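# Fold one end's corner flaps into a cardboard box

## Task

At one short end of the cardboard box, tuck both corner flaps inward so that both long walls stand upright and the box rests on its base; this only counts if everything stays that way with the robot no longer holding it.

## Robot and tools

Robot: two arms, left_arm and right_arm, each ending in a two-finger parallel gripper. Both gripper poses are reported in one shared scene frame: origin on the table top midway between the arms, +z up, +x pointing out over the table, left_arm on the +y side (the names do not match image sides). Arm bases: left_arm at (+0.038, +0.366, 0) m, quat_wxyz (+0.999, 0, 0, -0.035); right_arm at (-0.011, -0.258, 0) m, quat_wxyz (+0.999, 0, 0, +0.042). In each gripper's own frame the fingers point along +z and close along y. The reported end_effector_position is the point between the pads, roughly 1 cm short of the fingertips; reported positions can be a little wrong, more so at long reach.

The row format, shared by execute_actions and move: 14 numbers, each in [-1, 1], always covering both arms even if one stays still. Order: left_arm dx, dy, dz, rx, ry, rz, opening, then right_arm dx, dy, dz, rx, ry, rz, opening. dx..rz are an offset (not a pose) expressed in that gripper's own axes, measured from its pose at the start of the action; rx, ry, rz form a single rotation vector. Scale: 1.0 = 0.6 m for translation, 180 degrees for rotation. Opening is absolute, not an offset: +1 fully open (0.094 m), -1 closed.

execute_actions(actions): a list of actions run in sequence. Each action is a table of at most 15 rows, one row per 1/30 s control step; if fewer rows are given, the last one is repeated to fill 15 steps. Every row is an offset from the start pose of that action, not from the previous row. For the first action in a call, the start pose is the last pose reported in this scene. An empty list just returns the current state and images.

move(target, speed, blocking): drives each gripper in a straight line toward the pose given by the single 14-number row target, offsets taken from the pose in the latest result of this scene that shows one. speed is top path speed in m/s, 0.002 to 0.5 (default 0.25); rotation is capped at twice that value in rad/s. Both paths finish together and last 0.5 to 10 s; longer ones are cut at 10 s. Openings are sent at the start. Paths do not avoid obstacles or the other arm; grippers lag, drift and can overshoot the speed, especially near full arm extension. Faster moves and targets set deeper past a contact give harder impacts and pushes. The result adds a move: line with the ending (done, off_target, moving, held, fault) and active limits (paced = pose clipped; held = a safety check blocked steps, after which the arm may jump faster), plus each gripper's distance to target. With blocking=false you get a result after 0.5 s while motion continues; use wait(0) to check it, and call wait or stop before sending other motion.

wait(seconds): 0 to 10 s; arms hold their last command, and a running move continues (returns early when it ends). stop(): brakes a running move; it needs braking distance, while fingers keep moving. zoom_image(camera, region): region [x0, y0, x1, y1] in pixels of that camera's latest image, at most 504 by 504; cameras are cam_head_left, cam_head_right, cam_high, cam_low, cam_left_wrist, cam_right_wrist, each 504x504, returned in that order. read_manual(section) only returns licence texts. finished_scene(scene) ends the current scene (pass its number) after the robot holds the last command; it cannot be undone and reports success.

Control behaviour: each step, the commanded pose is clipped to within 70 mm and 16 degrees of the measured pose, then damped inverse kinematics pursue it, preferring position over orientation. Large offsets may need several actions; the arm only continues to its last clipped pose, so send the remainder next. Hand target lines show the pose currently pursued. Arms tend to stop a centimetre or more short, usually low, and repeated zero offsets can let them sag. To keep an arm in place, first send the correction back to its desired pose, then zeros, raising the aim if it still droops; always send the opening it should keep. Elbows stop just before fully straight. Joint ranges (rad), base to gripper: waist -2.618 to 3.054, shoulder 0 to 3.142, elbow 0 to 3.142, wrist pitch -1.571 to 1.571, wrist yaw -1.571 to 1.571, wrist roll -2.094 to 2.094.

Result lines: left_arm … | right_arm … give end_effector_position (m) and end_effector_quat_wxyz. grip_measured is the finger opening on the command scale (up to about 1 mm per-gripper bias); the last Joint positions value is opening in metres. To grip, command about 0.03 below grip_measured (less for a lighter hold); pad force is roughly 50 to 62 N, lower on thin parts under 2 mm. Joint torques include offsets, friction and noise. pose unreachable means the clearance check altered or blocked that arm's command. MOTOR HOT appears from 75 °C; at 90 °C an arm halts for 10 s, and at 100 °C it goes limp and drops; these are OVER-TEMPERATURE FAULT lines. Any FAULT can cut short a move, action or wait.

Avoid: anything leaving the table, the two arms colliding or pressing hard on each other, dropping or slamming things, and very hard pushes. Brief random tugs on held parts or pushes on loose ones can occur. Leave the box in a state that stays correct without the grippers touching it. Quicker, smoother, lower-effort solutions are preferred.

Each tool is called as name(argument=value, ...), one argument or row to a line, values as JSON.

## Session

execute_actions(
  actions=[],
)

Scene clock: 0.00 s.
left_arm: end_effector_position=(+0.4200, +0.3362, +0.4163) grip_measured=-0.985 end_effector_quat_wxyz=(+0.715, +0.036, +0.698, -0.027) | right_arm: end_effector_position=(+0.3716, -0.2248, +0.4139) grip_measured=-0.988 end_effector_quat_wxyz=(+0.712, -0.033, +0.701, +0.024)
Joint positions: left_arm=[-0.004  1.055  1.063  0.016  0.017  0.013  0.001] | right_arm=[ 0.003  1.058  1.064  0.01   0.006 -0.013  0.001]
Joint velocities: left_arm=[-0.007 -0.007 -0.012  0.051  0.007 -0.081 -0.001] | right_arm=[-0.012 -0.002 -0.007  0.007 -0.022  0.037  0.   ]
Joint torques (N m, as the arm reports them, + toward a larger angle): no reading
Hand target (left_arm): +0.418, +0.336, +0.417; +0.713, +0.036, +0.699, -0.027
Hand target (right_arm): +0.369, -0.225, +0.421; +0.718, -0.032, +0.695, +0.025

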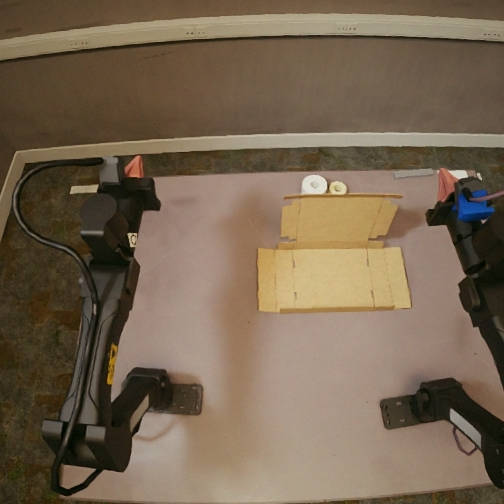

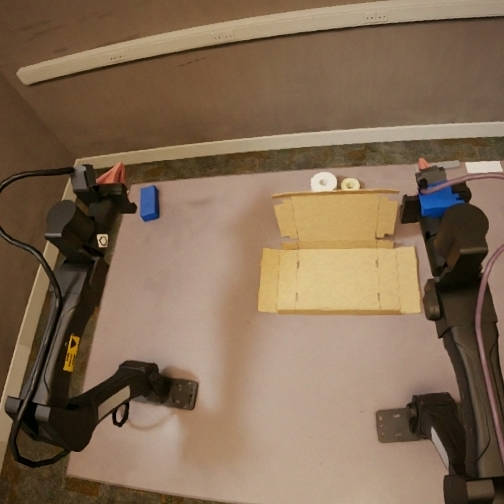

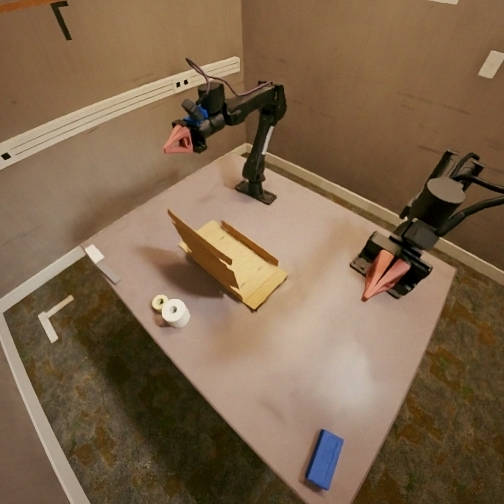

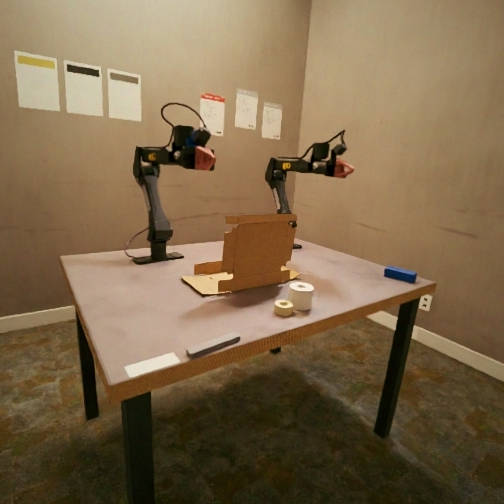

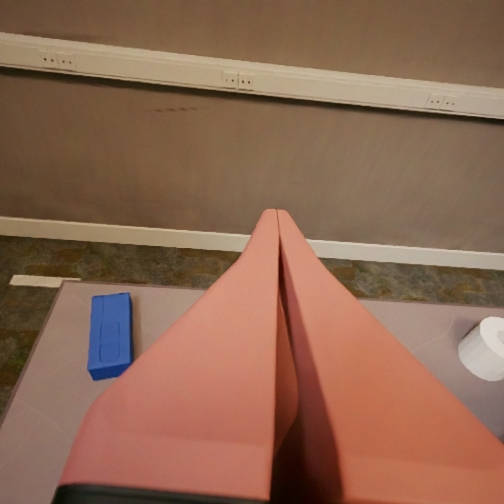

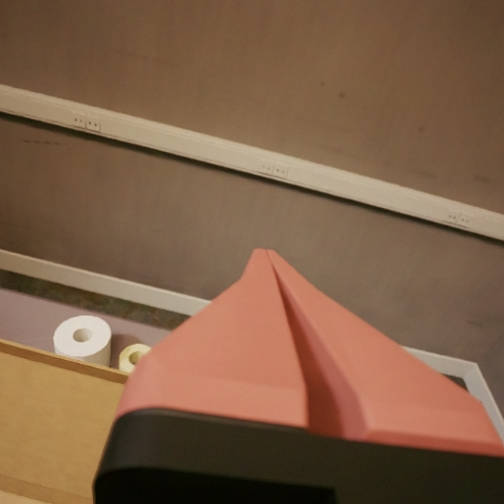

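zoom_image(
  camera="cam_head_left",
  region=[240, 170, 430, 330],
)

zoom_image(
  camera="cam_head_right",
  region=[240, 170, 430, 330],
)

zoom_image(
  camera="cam_high",
  region=[150, 190, 300, 330],
)

zoom_image(
  camera="cam_low",
  region=[170, 200, 320, 310],
)

Region (240, 170, 430, 330) of cam_head_left's 504x504 image, scaled by 2.653, with more detail than that image has; it fills the top 424 rows of this view, and the rest is white.

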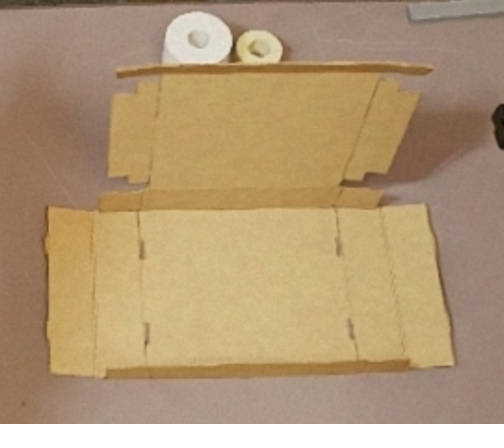

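Region (240, 170, 430, 330) of cam_head_right's 504x504 image, scaled by 2.653, with more detail than that image has; it fills the top 424 rows of this view, and the rest is white.

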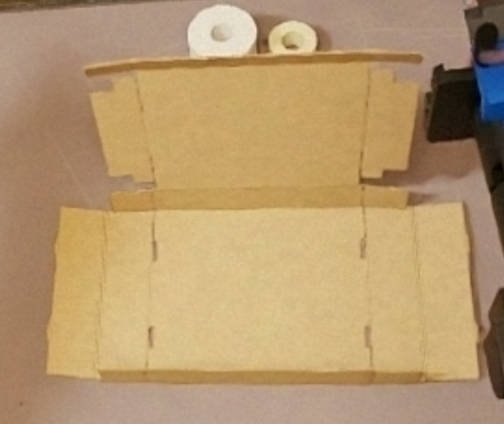

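Region (150, 190, 300, 330) of cam_high's 504x504 image, scaled by 3.360, with more detail than that image has; it fills the top 470 rows of this view, and the rest is white.

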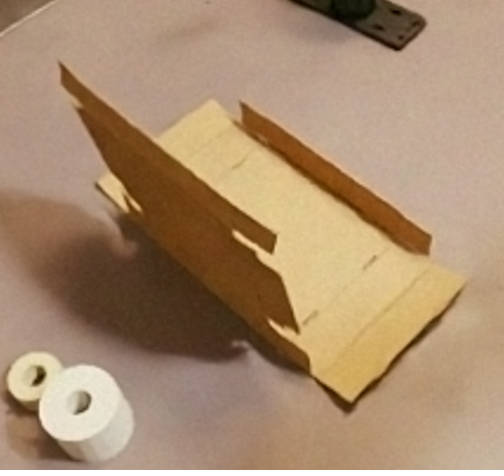

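Region (170, 200, 320, 310) of cam_low's 504x504 image, scaled by 3.360, with more detail than that image has; it fills the top 370 rows of this view, and the rest is white.

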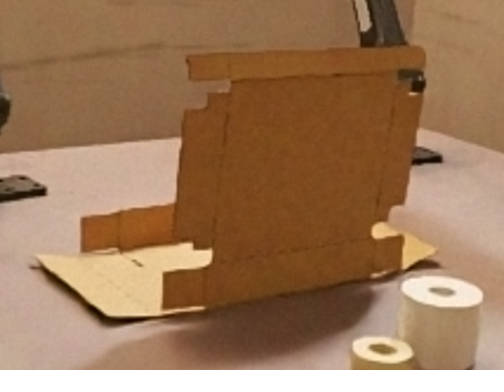

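move(
  target=[0.575, -0.419, -0.190, 0.463, 0.138, 0.115, 1.0, 0.5425, 0.222, -0.189, -0.431, 0.268, -0.240, 0.0],
  speed=0.4,
)

Scene clock: 75.57 s.
left_arm: end_effector_position=(+0.2922, +0.0983, +0.0660) grip_measured=+1.000 end_effector_quat_wxyz=(+0.371, +0.603, +0.611, -0.353) | right_arm: end_effector_position=(+0.2489, -0.1044, +0.0757) grip_measured=-0.002 end_effector_quat_wxyz=(-0.185, +0.683, -0.682, -0.186)
Joint positions: left_arm=[-0.355  1.675  0.663  0.125  0.911  0.789  0.094] | right_arm=[ 0.152  1.572  0.995 -0.859 -0.514 -1.3    0.047]
Joint velocities: left_arm=[ 0.002 -0.007 -0.017  0.007  0.037  0.022  0.   ] | right_arm=[ 0.012 -0.017  0.012  0.081 -0.022  0.081 -0.   ]
Joint torques (N m, as the arm reports them, + toward a larger angle): left_arm=[-0.75 -4.08  6.63  1.14  0.7   0.06] | right_arm=[ 0.91 -4.52  9.14  0.43 -0.38 -0.04]
Hand target (left_arm): +0.291, +0.093, +0.068; +0.364, +0.607, +0.605, -0.363
Hand target (right_arm): +0.251, -0.100, +0.083; -0.187, +0.688, -0.676, -0.186
Off the commanded pose (left_arm): 0.002 m, 2 deg.
Off the commanded pose (right_arm): 0.010 m, 0 deg.
move: done

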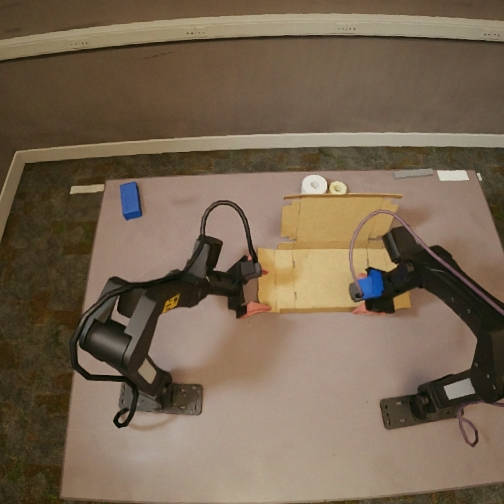

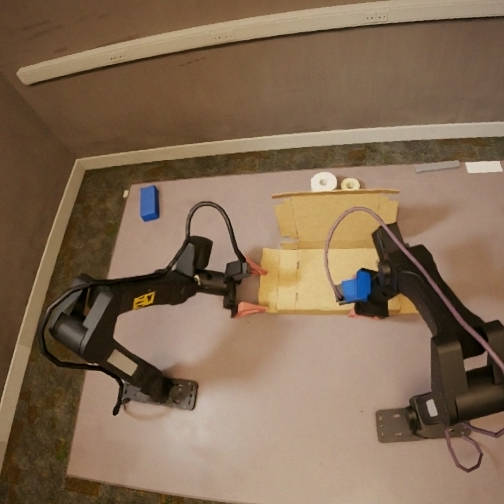

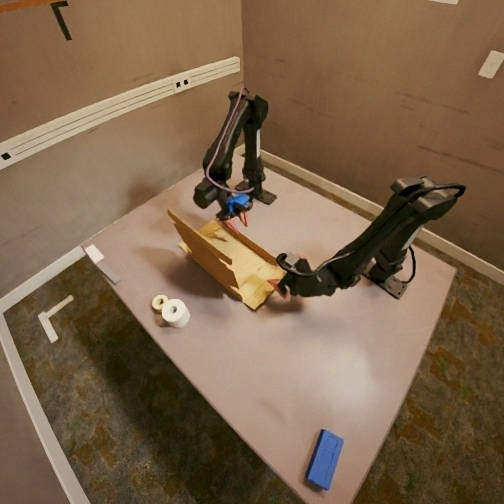

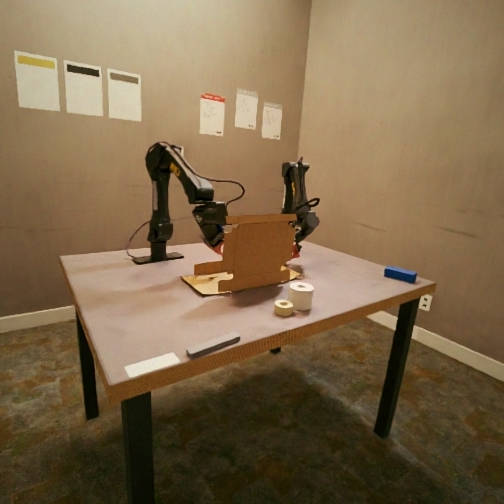

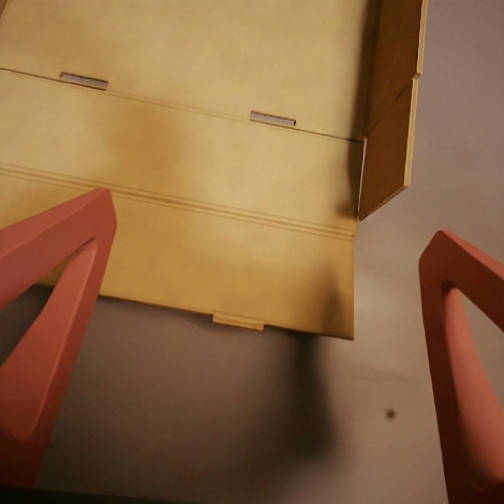

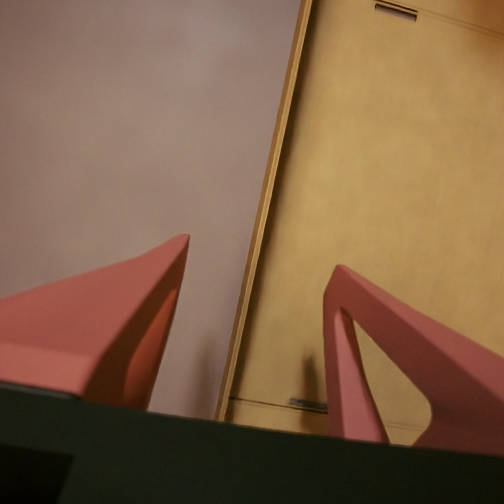

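zoom_image(
  camera="cam_right_wrist",
  region=[160, 180, 400, 430],
)

zoom_image(
  camera="cam_left_wrist",
  region=[300, 0, 504, 300],
)

Region (160, 180, 400, 430) of cam_right_wrist's 504x504 image, scaled by 2.016, with more detail than that image has; it fills the left 484 columns of this view, and the rest is white.

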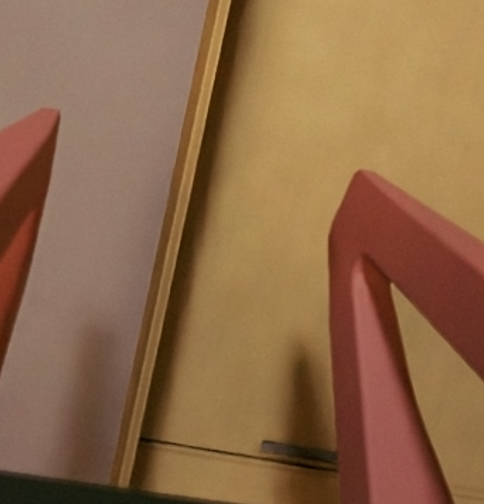

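Region (300, 0, 504, 300) of cam_left_wrist's 504x504 image, scaled by 1.680, with more detail than that image has; it fills the left 343 columns of this view, and the rest is white.

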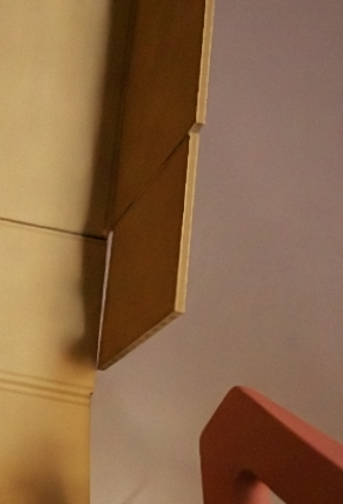

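move(
  target=[0.018, -0.028, 0.078, 0, 0, 0, 1.0, 0.037, 0.002, 0.063, 0, 0, 0, 0.0],
  speed=0.08,
)

Scene clock: 116.87 s.
left_arm: end_effector_position=(+0.2860, +0.0593, +0.0464) grip_measured=+1.000 end_effector_quat_wxyz=(+0.388, +0.604, +0.602, -0.349) | right_arm: end_effector_position=(+0.2501, -0.1051, +0.0363) grip_measured=-0.002 end_effector_quat_wxyz=(-0.187, +0.684, -0.681, -0.181)
Joint positions: left_arm=[-0.49   1.792  0.624  0.44   0.817  0.632  0.094] | right_arm=[ 0.152  1.634  0.888 -0.681 -0.509 -1.302  0.047]
Joint velocities: left_arm=[-0.017 -0.002  0.002  0.081  0.007 -0.007  0.   ] | right_arm=[-0.002  0.012  0.002 -0.022  0.037 -0.022 -0.   ]
Joint torques (N m, as the arm reports them, + toward a larger angle): left_arm=[-0.76 -4.46  2.21  1.63  0.3  -0.04] | right_arm=[ 0.19 -4.53  5.05  0.84 -0.37  0.03]
Hand target (left_arm): +0.276, +0.062, +0.034; +0.370, +0.603, +0.611, -0.354
Hand target (right_arm): +0.247, -0.104, +0.032; -0.185, +0.683, -0.682, -0.186
Off the commanded pose (left_arm): 0.016 m, 2 deg.
Off the commanded pose (right_arm): 0.005 m, 1 deg.
move: off_target (left_arm)

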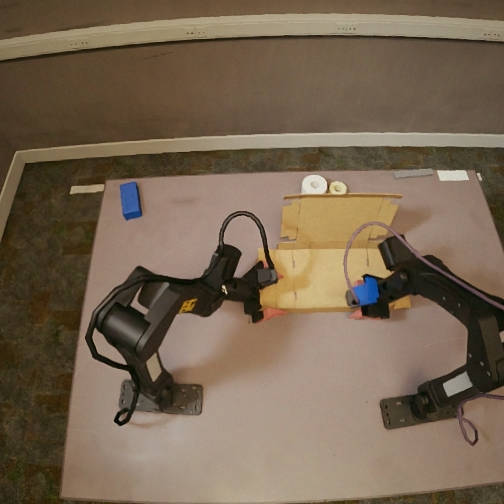

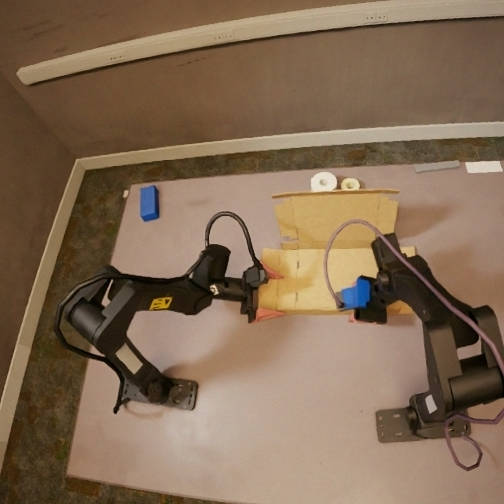

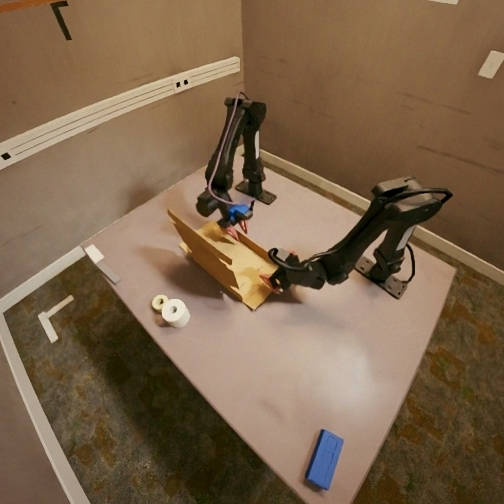

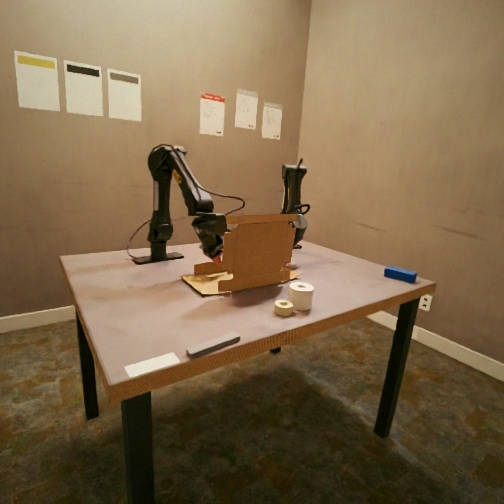

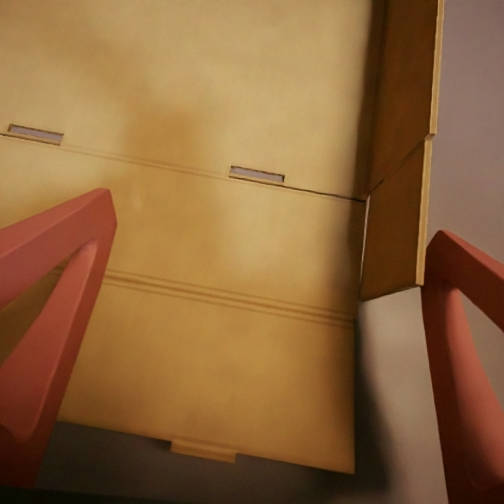

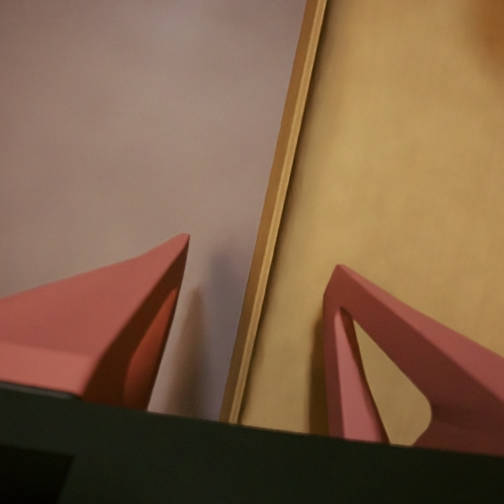

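execute_actions(
  actions=[
    [[0.012,-0.009,0.007,0.005,0.005,-0.003,1,0.004,0.002,0.007,0,0,0,-0.1],[0.015,-0.009,0.009,0.006,0.006,-0.004,1,0.005,0.002,0.009,0,0,0,-0.2],[0.018,-0.009,0.011,0.007,0.008,-0.005,1,0.006,0.002,0.011,0,0,0,-0.3],[0.021,-0.009,0.013,0.009,0.009,-0.006,1,0.007,0.002,0.013,0,0,0,-0.4],[0.024,-0.009,0.015,0.010,0.011,-0.007,1,0.008,0.002,0.015,0,0,0,-0.5],[0.027,-0.009,0.017,0.011,0.012,-0.007,1,0.009,0.002,0.016,0,0,0,-0.6],[0.030,-0.009,0.019,0.013,0.014,-0.008,1,0.010,0.002,0.017,0,0,0,-0.68],[0.034,-0.009,0.021,0.015,0.016,-0.009,1,0.010,0.002,0.017,0,0,0,-0.74],[0.034,-0.009,0.021,0.015,0.016,-0.009,1,0.010,0.002,0.017,0,0,0,-0.78],[0.034,-0.009,0.021,0.015,0.016,-0.009,1,0.010,0.002,0.017,0,0,0,-0.82],[0.034,-0.009,0.021,0.015,0.016,-0.009,1,0.010,0.002,0.017,0,0,0,-0.86],[0.034,-0.009,0.021,0.015,0.016,-0.009,1,0.010,0.002,0.017,0,0,0,-0.90],[0.034,-0.009,0.021,0.015,0.016,-0.009,1,0.007,0.002,0.012,0,0,0,-0.94],[0.034,-0.009,0.021,0.015,0.016,-0.009,1,0.007,0.002,0.012,0,0,0,-0.97],[0.034,-0.009,0.021,0.015,0.016,-0.009,1,0.007,0.002,0.012,0,0,0,-1.0]],
  ],
)

wait(
  seconds=0.3,
)

Scene clock: 143.43 s.
left_arm: end_effector_position=(+0.2810, +0.0625, +0.0243) grip_measured=+1.000 end_effector_quat_wxyz=(+0.365, +0.608, +0.612, -0.350) | right_arm: end_effector_position=(+0.2513, -0.1056, +0.0296) grip_measured=-0.965 end_effector_quat_wxyz=(-0.189, +0.685, -0.681, -0.177)
Joint positions: left_arm=[-0.49   1.852  0.624  0.433  0.817  0.657  0.094] | right_arm=[ 0.152  1.646  0.871 -0.647 -0.504 -1.302  0.002]
Joint velocities: left_arm=[-0.012 -0.002 -0.007 -0.007 -0.007  0.022  0.   ] | right_arm=[-0.017 -0.002  0.012 -0.007  0.007 -0.007 -0.008]
Joint torques (N m, as the arm reports them, + toward a larger angle): left_arm=[-0.8  -4.37  6.05  1.23  0.42  0.01] | right_arm=[ 0.24 -5.12  5.53  0.65 -0.4   0.02]
Hand target (left_arm): +0.281, +0.058, +0.022; +0.354, +0.612, +0.612, -0.354
Hand target (right_arm): +0.249, -0.105, +0.028; -0.187, +0.684, -0.681, -0.181
Off the commanded pose (left_arm): 0.006 m, 1 deg.
Off the commanded pose (right_arm): 0.003 m, 0 deg.

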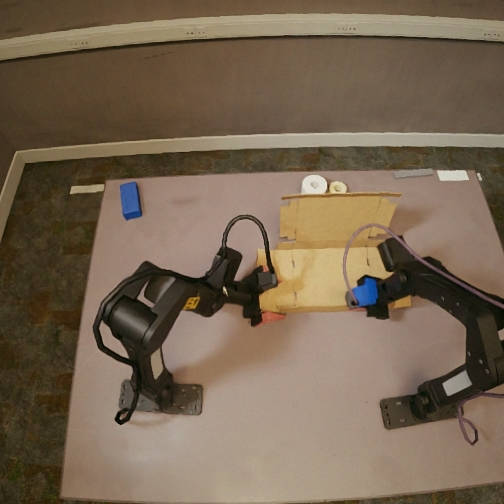

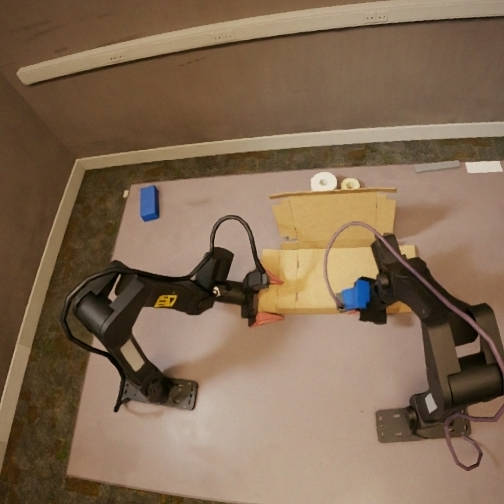

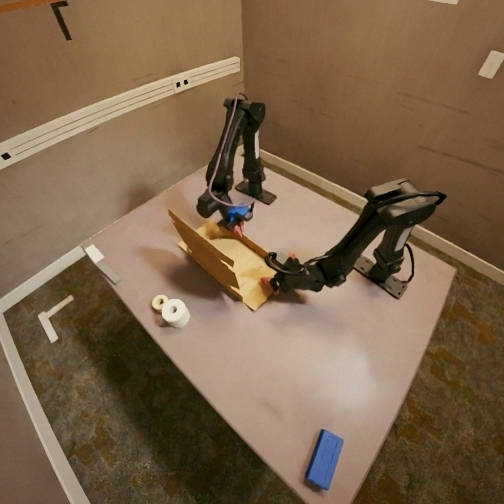

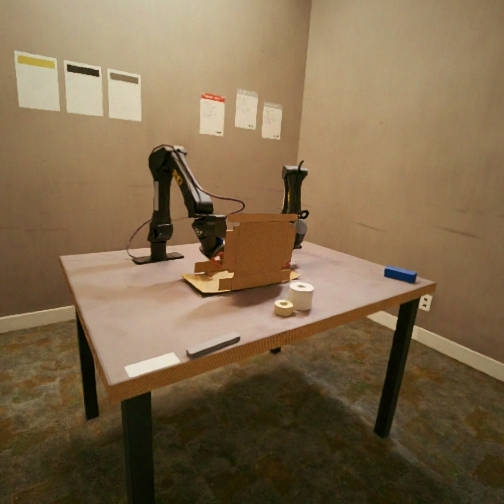

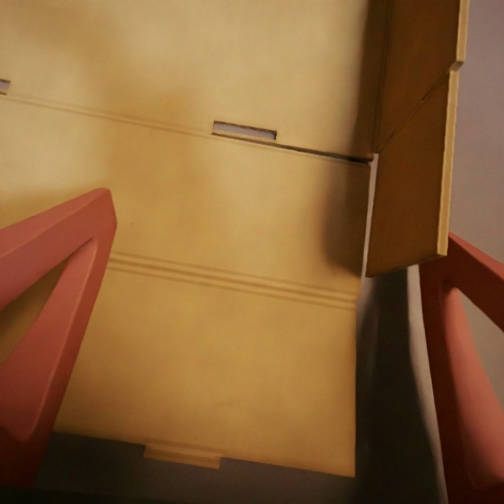

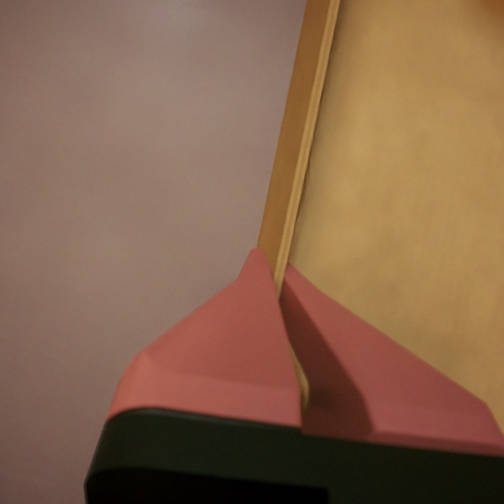

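Scene clock: 143.73 s.
left_arm: end_effector_position=(+0.2810, +0.0625, +0.0243) grip_measured=+1.000 end_effector_quat_wxyz=(+0.365, +0.610, +0.611, -0.349) | right_arm: end_effector_position=(+0.2514, -0.1056, +0.0296) grip_measured=-0.966 end_effector_quat_wxyz=(-0.189, +0.685, -0.681, -0.177)
Joint positions: left_arm=[-0.49   1.852  0.624  0.433  0.817  0.661  0.094] | right_arm=[ 0.152  1.646  0.871 -0.646 -0.504 -1.302  0.002]
Joint velocities: left_arm=[ 0.002  0.002  0.002 -0.022 -0.051 -0.081  0.   ] | right_arm=[-0.002  0.007 -0.012 -0.007  0.037  0.007  0.001]
Joint torques (N m, as the arm reports them, + toward a larger angle): left_arm=[-0.76 -4.49  6.03  1.23  0.43  0.07] | right_arm=[ 0.09 -5.06  5.49  0.76 -0.34 -0.03]
Hand target (left_arm): +0.281, +0.058, +0.022; +0.354, +0.612, +0.612, -0.354
Hand target (right_arm): +0.249, -0.105, +0.028; -0.187, +0.684, -0.681, -0.181
Off the commanded pose (left_arm): 0.006 m, 1 deg.
Off the commanded pose (right_arm): 0.003 m, 0 deg.
wait: 0.30 s; at rest by 0.17 s

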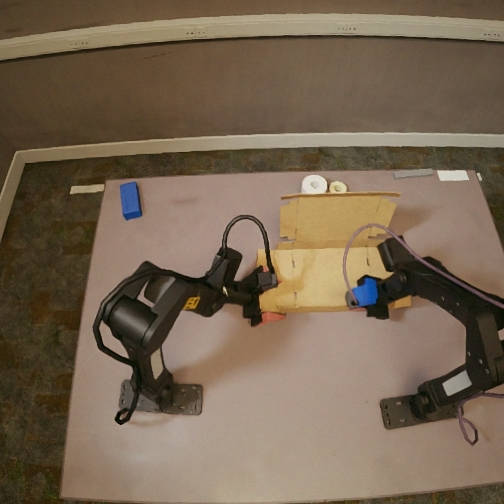

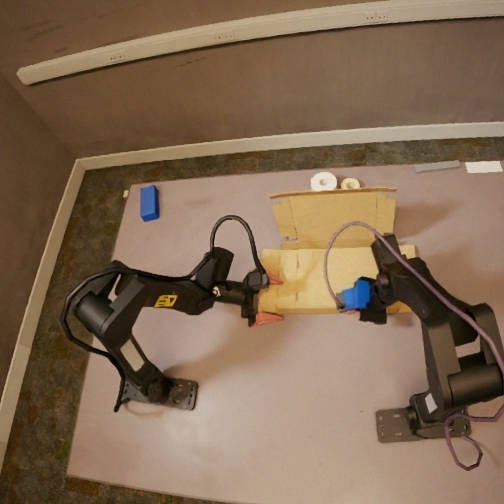

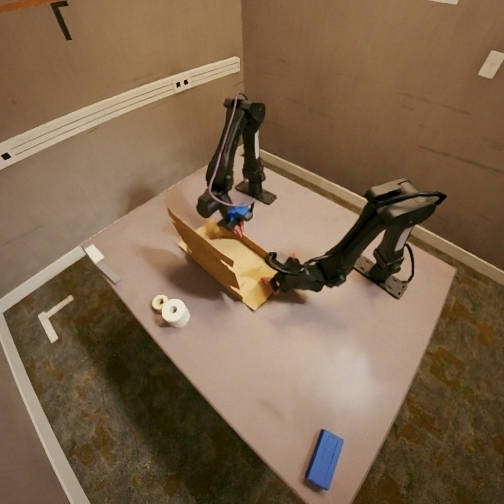

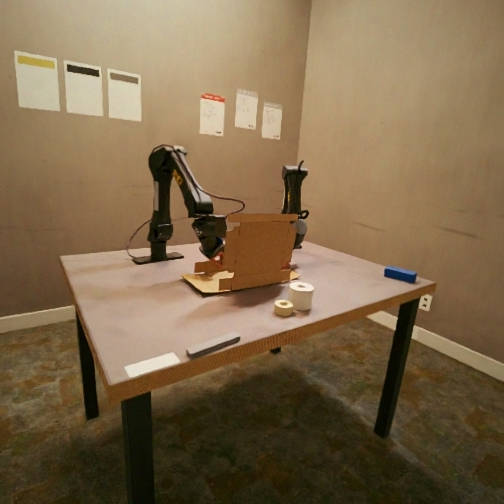

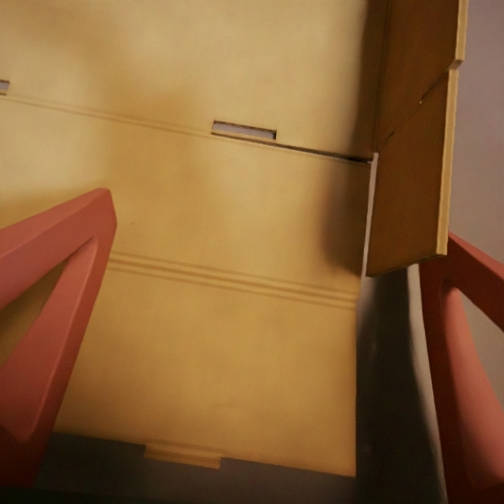

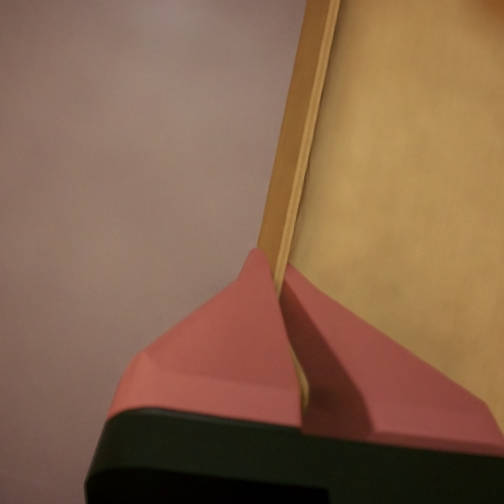

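execute_actions(
  actions=[
    [[-0.008,0.002,0.008,0,0,0,0.93,0,0.002,0,0,0,0,-1],[-0.011,0.003,0.010,0,0,0,0.86,0,0.004,0,0,0,0,-1],[-0.014,0.004,0.013,0,0,0,0.79,0,0.006,0,-0.002,0,-0.002,-1],[-0.017,0.005,0.016,0,0,0,0.72,0,0.008,0,-0.004,0,-0.004,-1],[-0.020,0.006,0.019,0,0,0,0.64,0,0.010,0,-0.006,0,-0.006,-1],[-0.023,0.007,0.0215,0,0,0,0.56,0,0.012,0,-0.008,0,-0.008,-1],[-0.023,0.008,0.0215,0,0,0,0.48,0,0.014,0,-0.010,0,-0.010,-1],[-0.023,0.009,0.0215,0,0,0,0.40,0,0.016,0,-0.012,0,-0.012,-1],[-0.023,0.010,0.0215,0,0,0,0.32,0,0.018,0,-0.014,0,-0.014,-1],[-0.023,0.011,0.0215,0,0,0,0.24,0,0.020,0,-0.015,0,-0.015,-1],[-0.023,0.012,0.0215,0,0,0,0.16,0,0.020,0,-0.015,0,-0.015,-1],[-0.023,0.013,0.0215,0,0,0,0.08,0,0.020,0,-0.015,0,-0.015,-1],[-0.023,0.013,0.0215,0,0,0,0.0,0,0.020,0,-0.015,0,-0.015,-1],[-0.023,0.013,0.0215,0,0,0,-0.06,0,0.020,0,-0.015,0,-0.015,-1],[-0.023,0.013,0.0215,0,0,0,-0.10,0,0.020,0,-0.015,0,-0.015,-1]],
  ],
)

wait(
  seconds=0.3,
)

Scene clock: 173.67 s.
left_arm: end_effector_position=(+0.2802, +0.0503, +0.0297) grip_measured=-0.074 end_effector_quat_wxyz=(+0.364, +0.611, +0.608, -0.352) | right_arm: end_effector_position=(+0.2514, -0.1059, +0.0294) grip_measured=-0.966 end_effector_quat_wxyz=(-0.191, +0.696, -0.670, -0.173)
Joint positions: left_arm=[-0.524  1.852  0.652  0.428  0.8    0.631  0.044] | right_arm=[ 0.152  1.646  0.871 -0.647 -0.502 -1.333  0.002]
Joint velocities: left_arm=[ 0.002 -0.002  0.042 -0.037  0.007  0.022 -0.048] | right_arm=[-0.017 -0.012 -0.017  0.007  0.022 -0.022  0.001]
Joint torques (N m, as the arm reports them, + toward a larger angle): left_arm=[-0.12 -4.27  6.77  1.54  0.27 -0.08] | right_arm=[ 0.36 -5.11  6.18  0.18 -0.45 -0.26]
Hand target (left_arm): +0.289, +0.045, +0.030; +0.366, +0.610, +0.610, -0.350
Hand target (right_arm): +0.240, -0.105, +0.029; -0.177, +0.705, -0.660, -0.188
Off the commanded pose (left_arm): 0.010 m, 0 deg.
Off the commanded pose (right_arm): 0.012 m, 3 deg.

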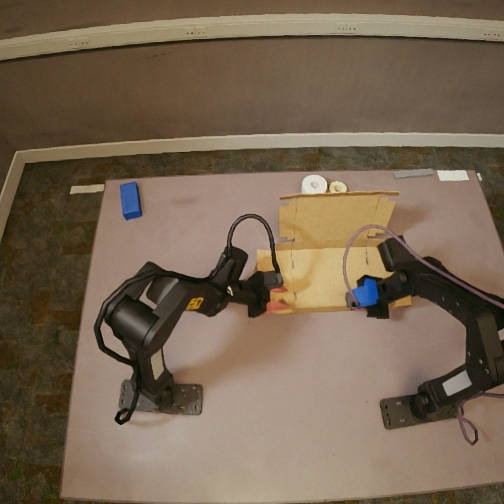

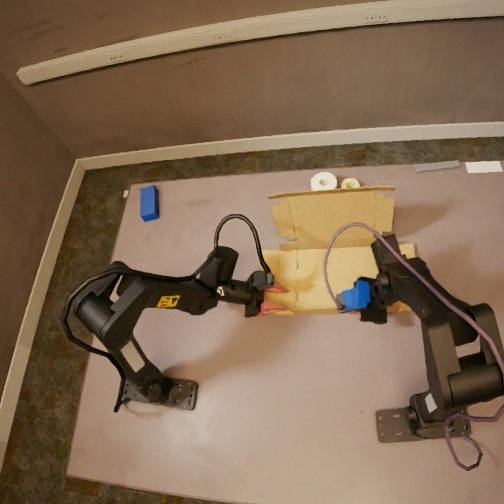

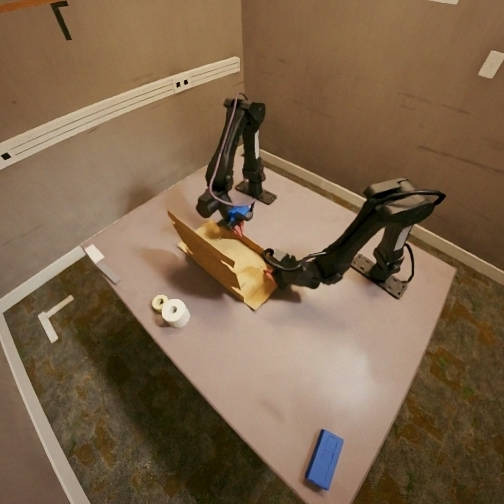

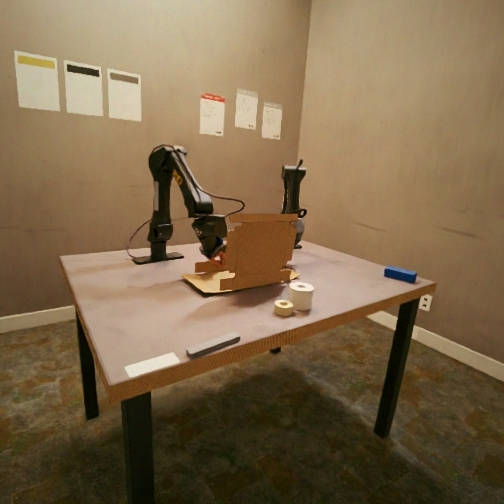

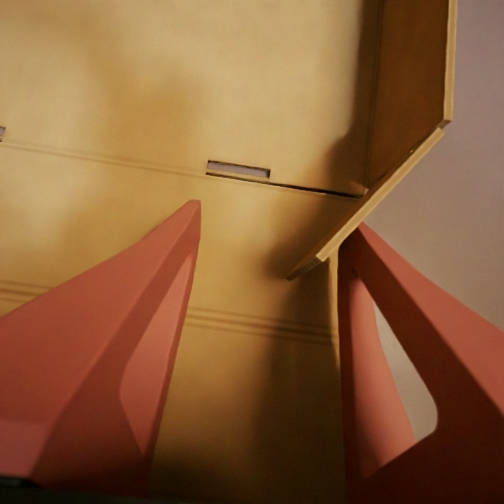

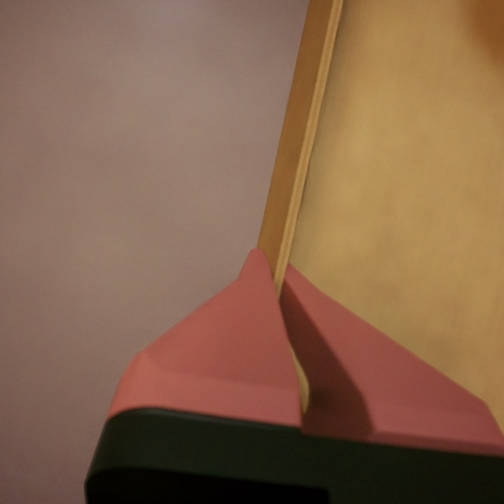

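Scene clock: 173.97 s.
left_arm: end_effector_position=(+0.2802, +0.0503, +0.0296) grip_measured=-0.097 end_effector_quat_wxyz=(+0.363, +0.611, +0.609, -0.352) | right_arm: end_effector_position=(+0.2515, -0.1061, +0.0293) grip_measured=-0.966 end_effector_quat_wxyz=(-0.191, +0.698, -0.669, -0.172)
Joint positions: left_arm=[-0.524  1.852  0.653  0.424  0.8    0.63   0.042] | right_arm=[ 0.152  1.646  0.871 -0.647 -0.5   -1.338  0.002]
Joint velocities: left_arm=[-0.002 -0.007 -0.017  0.007 -0.007 -0.037 -0.   ] | right_arm=[ 0.007 -0.022  0.012 -0.007 -0.037 -0.022  0.001]
Joint torques (N m, as the arm reports them, + toward a larger angle): left_arm=[-0.14 -4.25  6.61  1.49  0.3  -0.05] | right_arm=[ 0.37 -5.1   6.11  0.19 -0.44 -0.23]
Hand target (left_arm): +0.289, +0.045, +0.030; +0.366, +0.610, +0.610, -0.350
Hand target (right_arm): +0.240, -0.105, +0.029; -0.177, +0.705, -0.660, -0.189
Off the commanded pose (left_arm): 0.011 m, 0 deg.
Off the commanded pose (right_arm): 0.012 m, 3 deg.
wait: 0.30 s; at rest by 0.20 s

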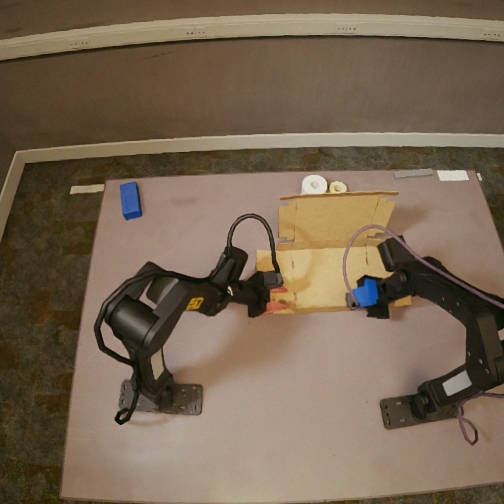

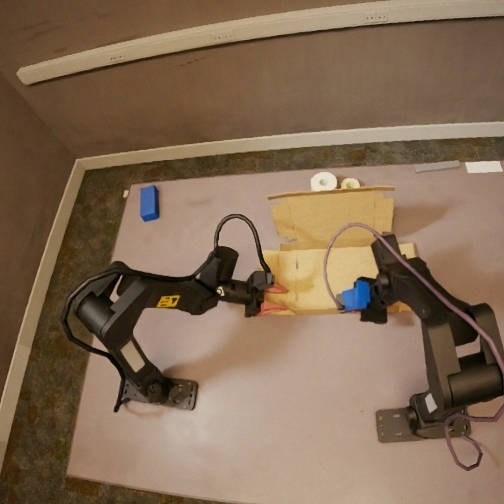

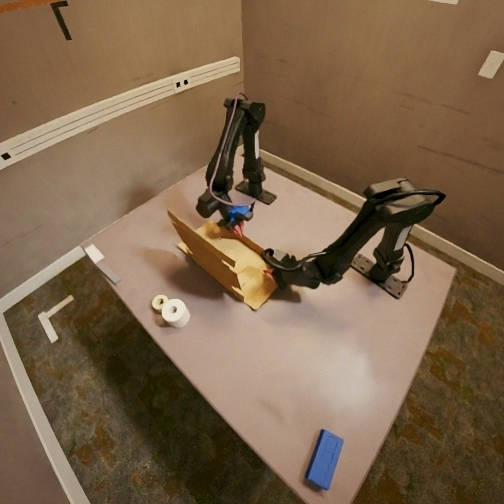

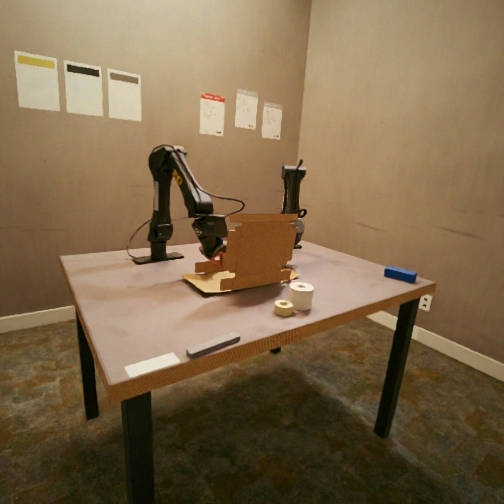

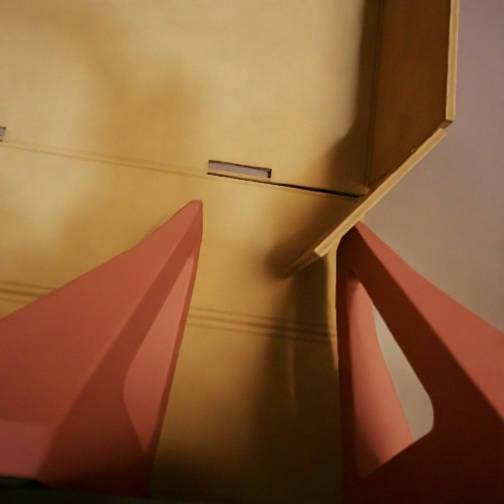

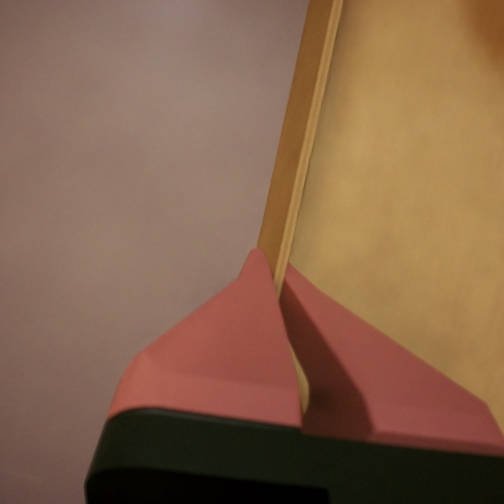

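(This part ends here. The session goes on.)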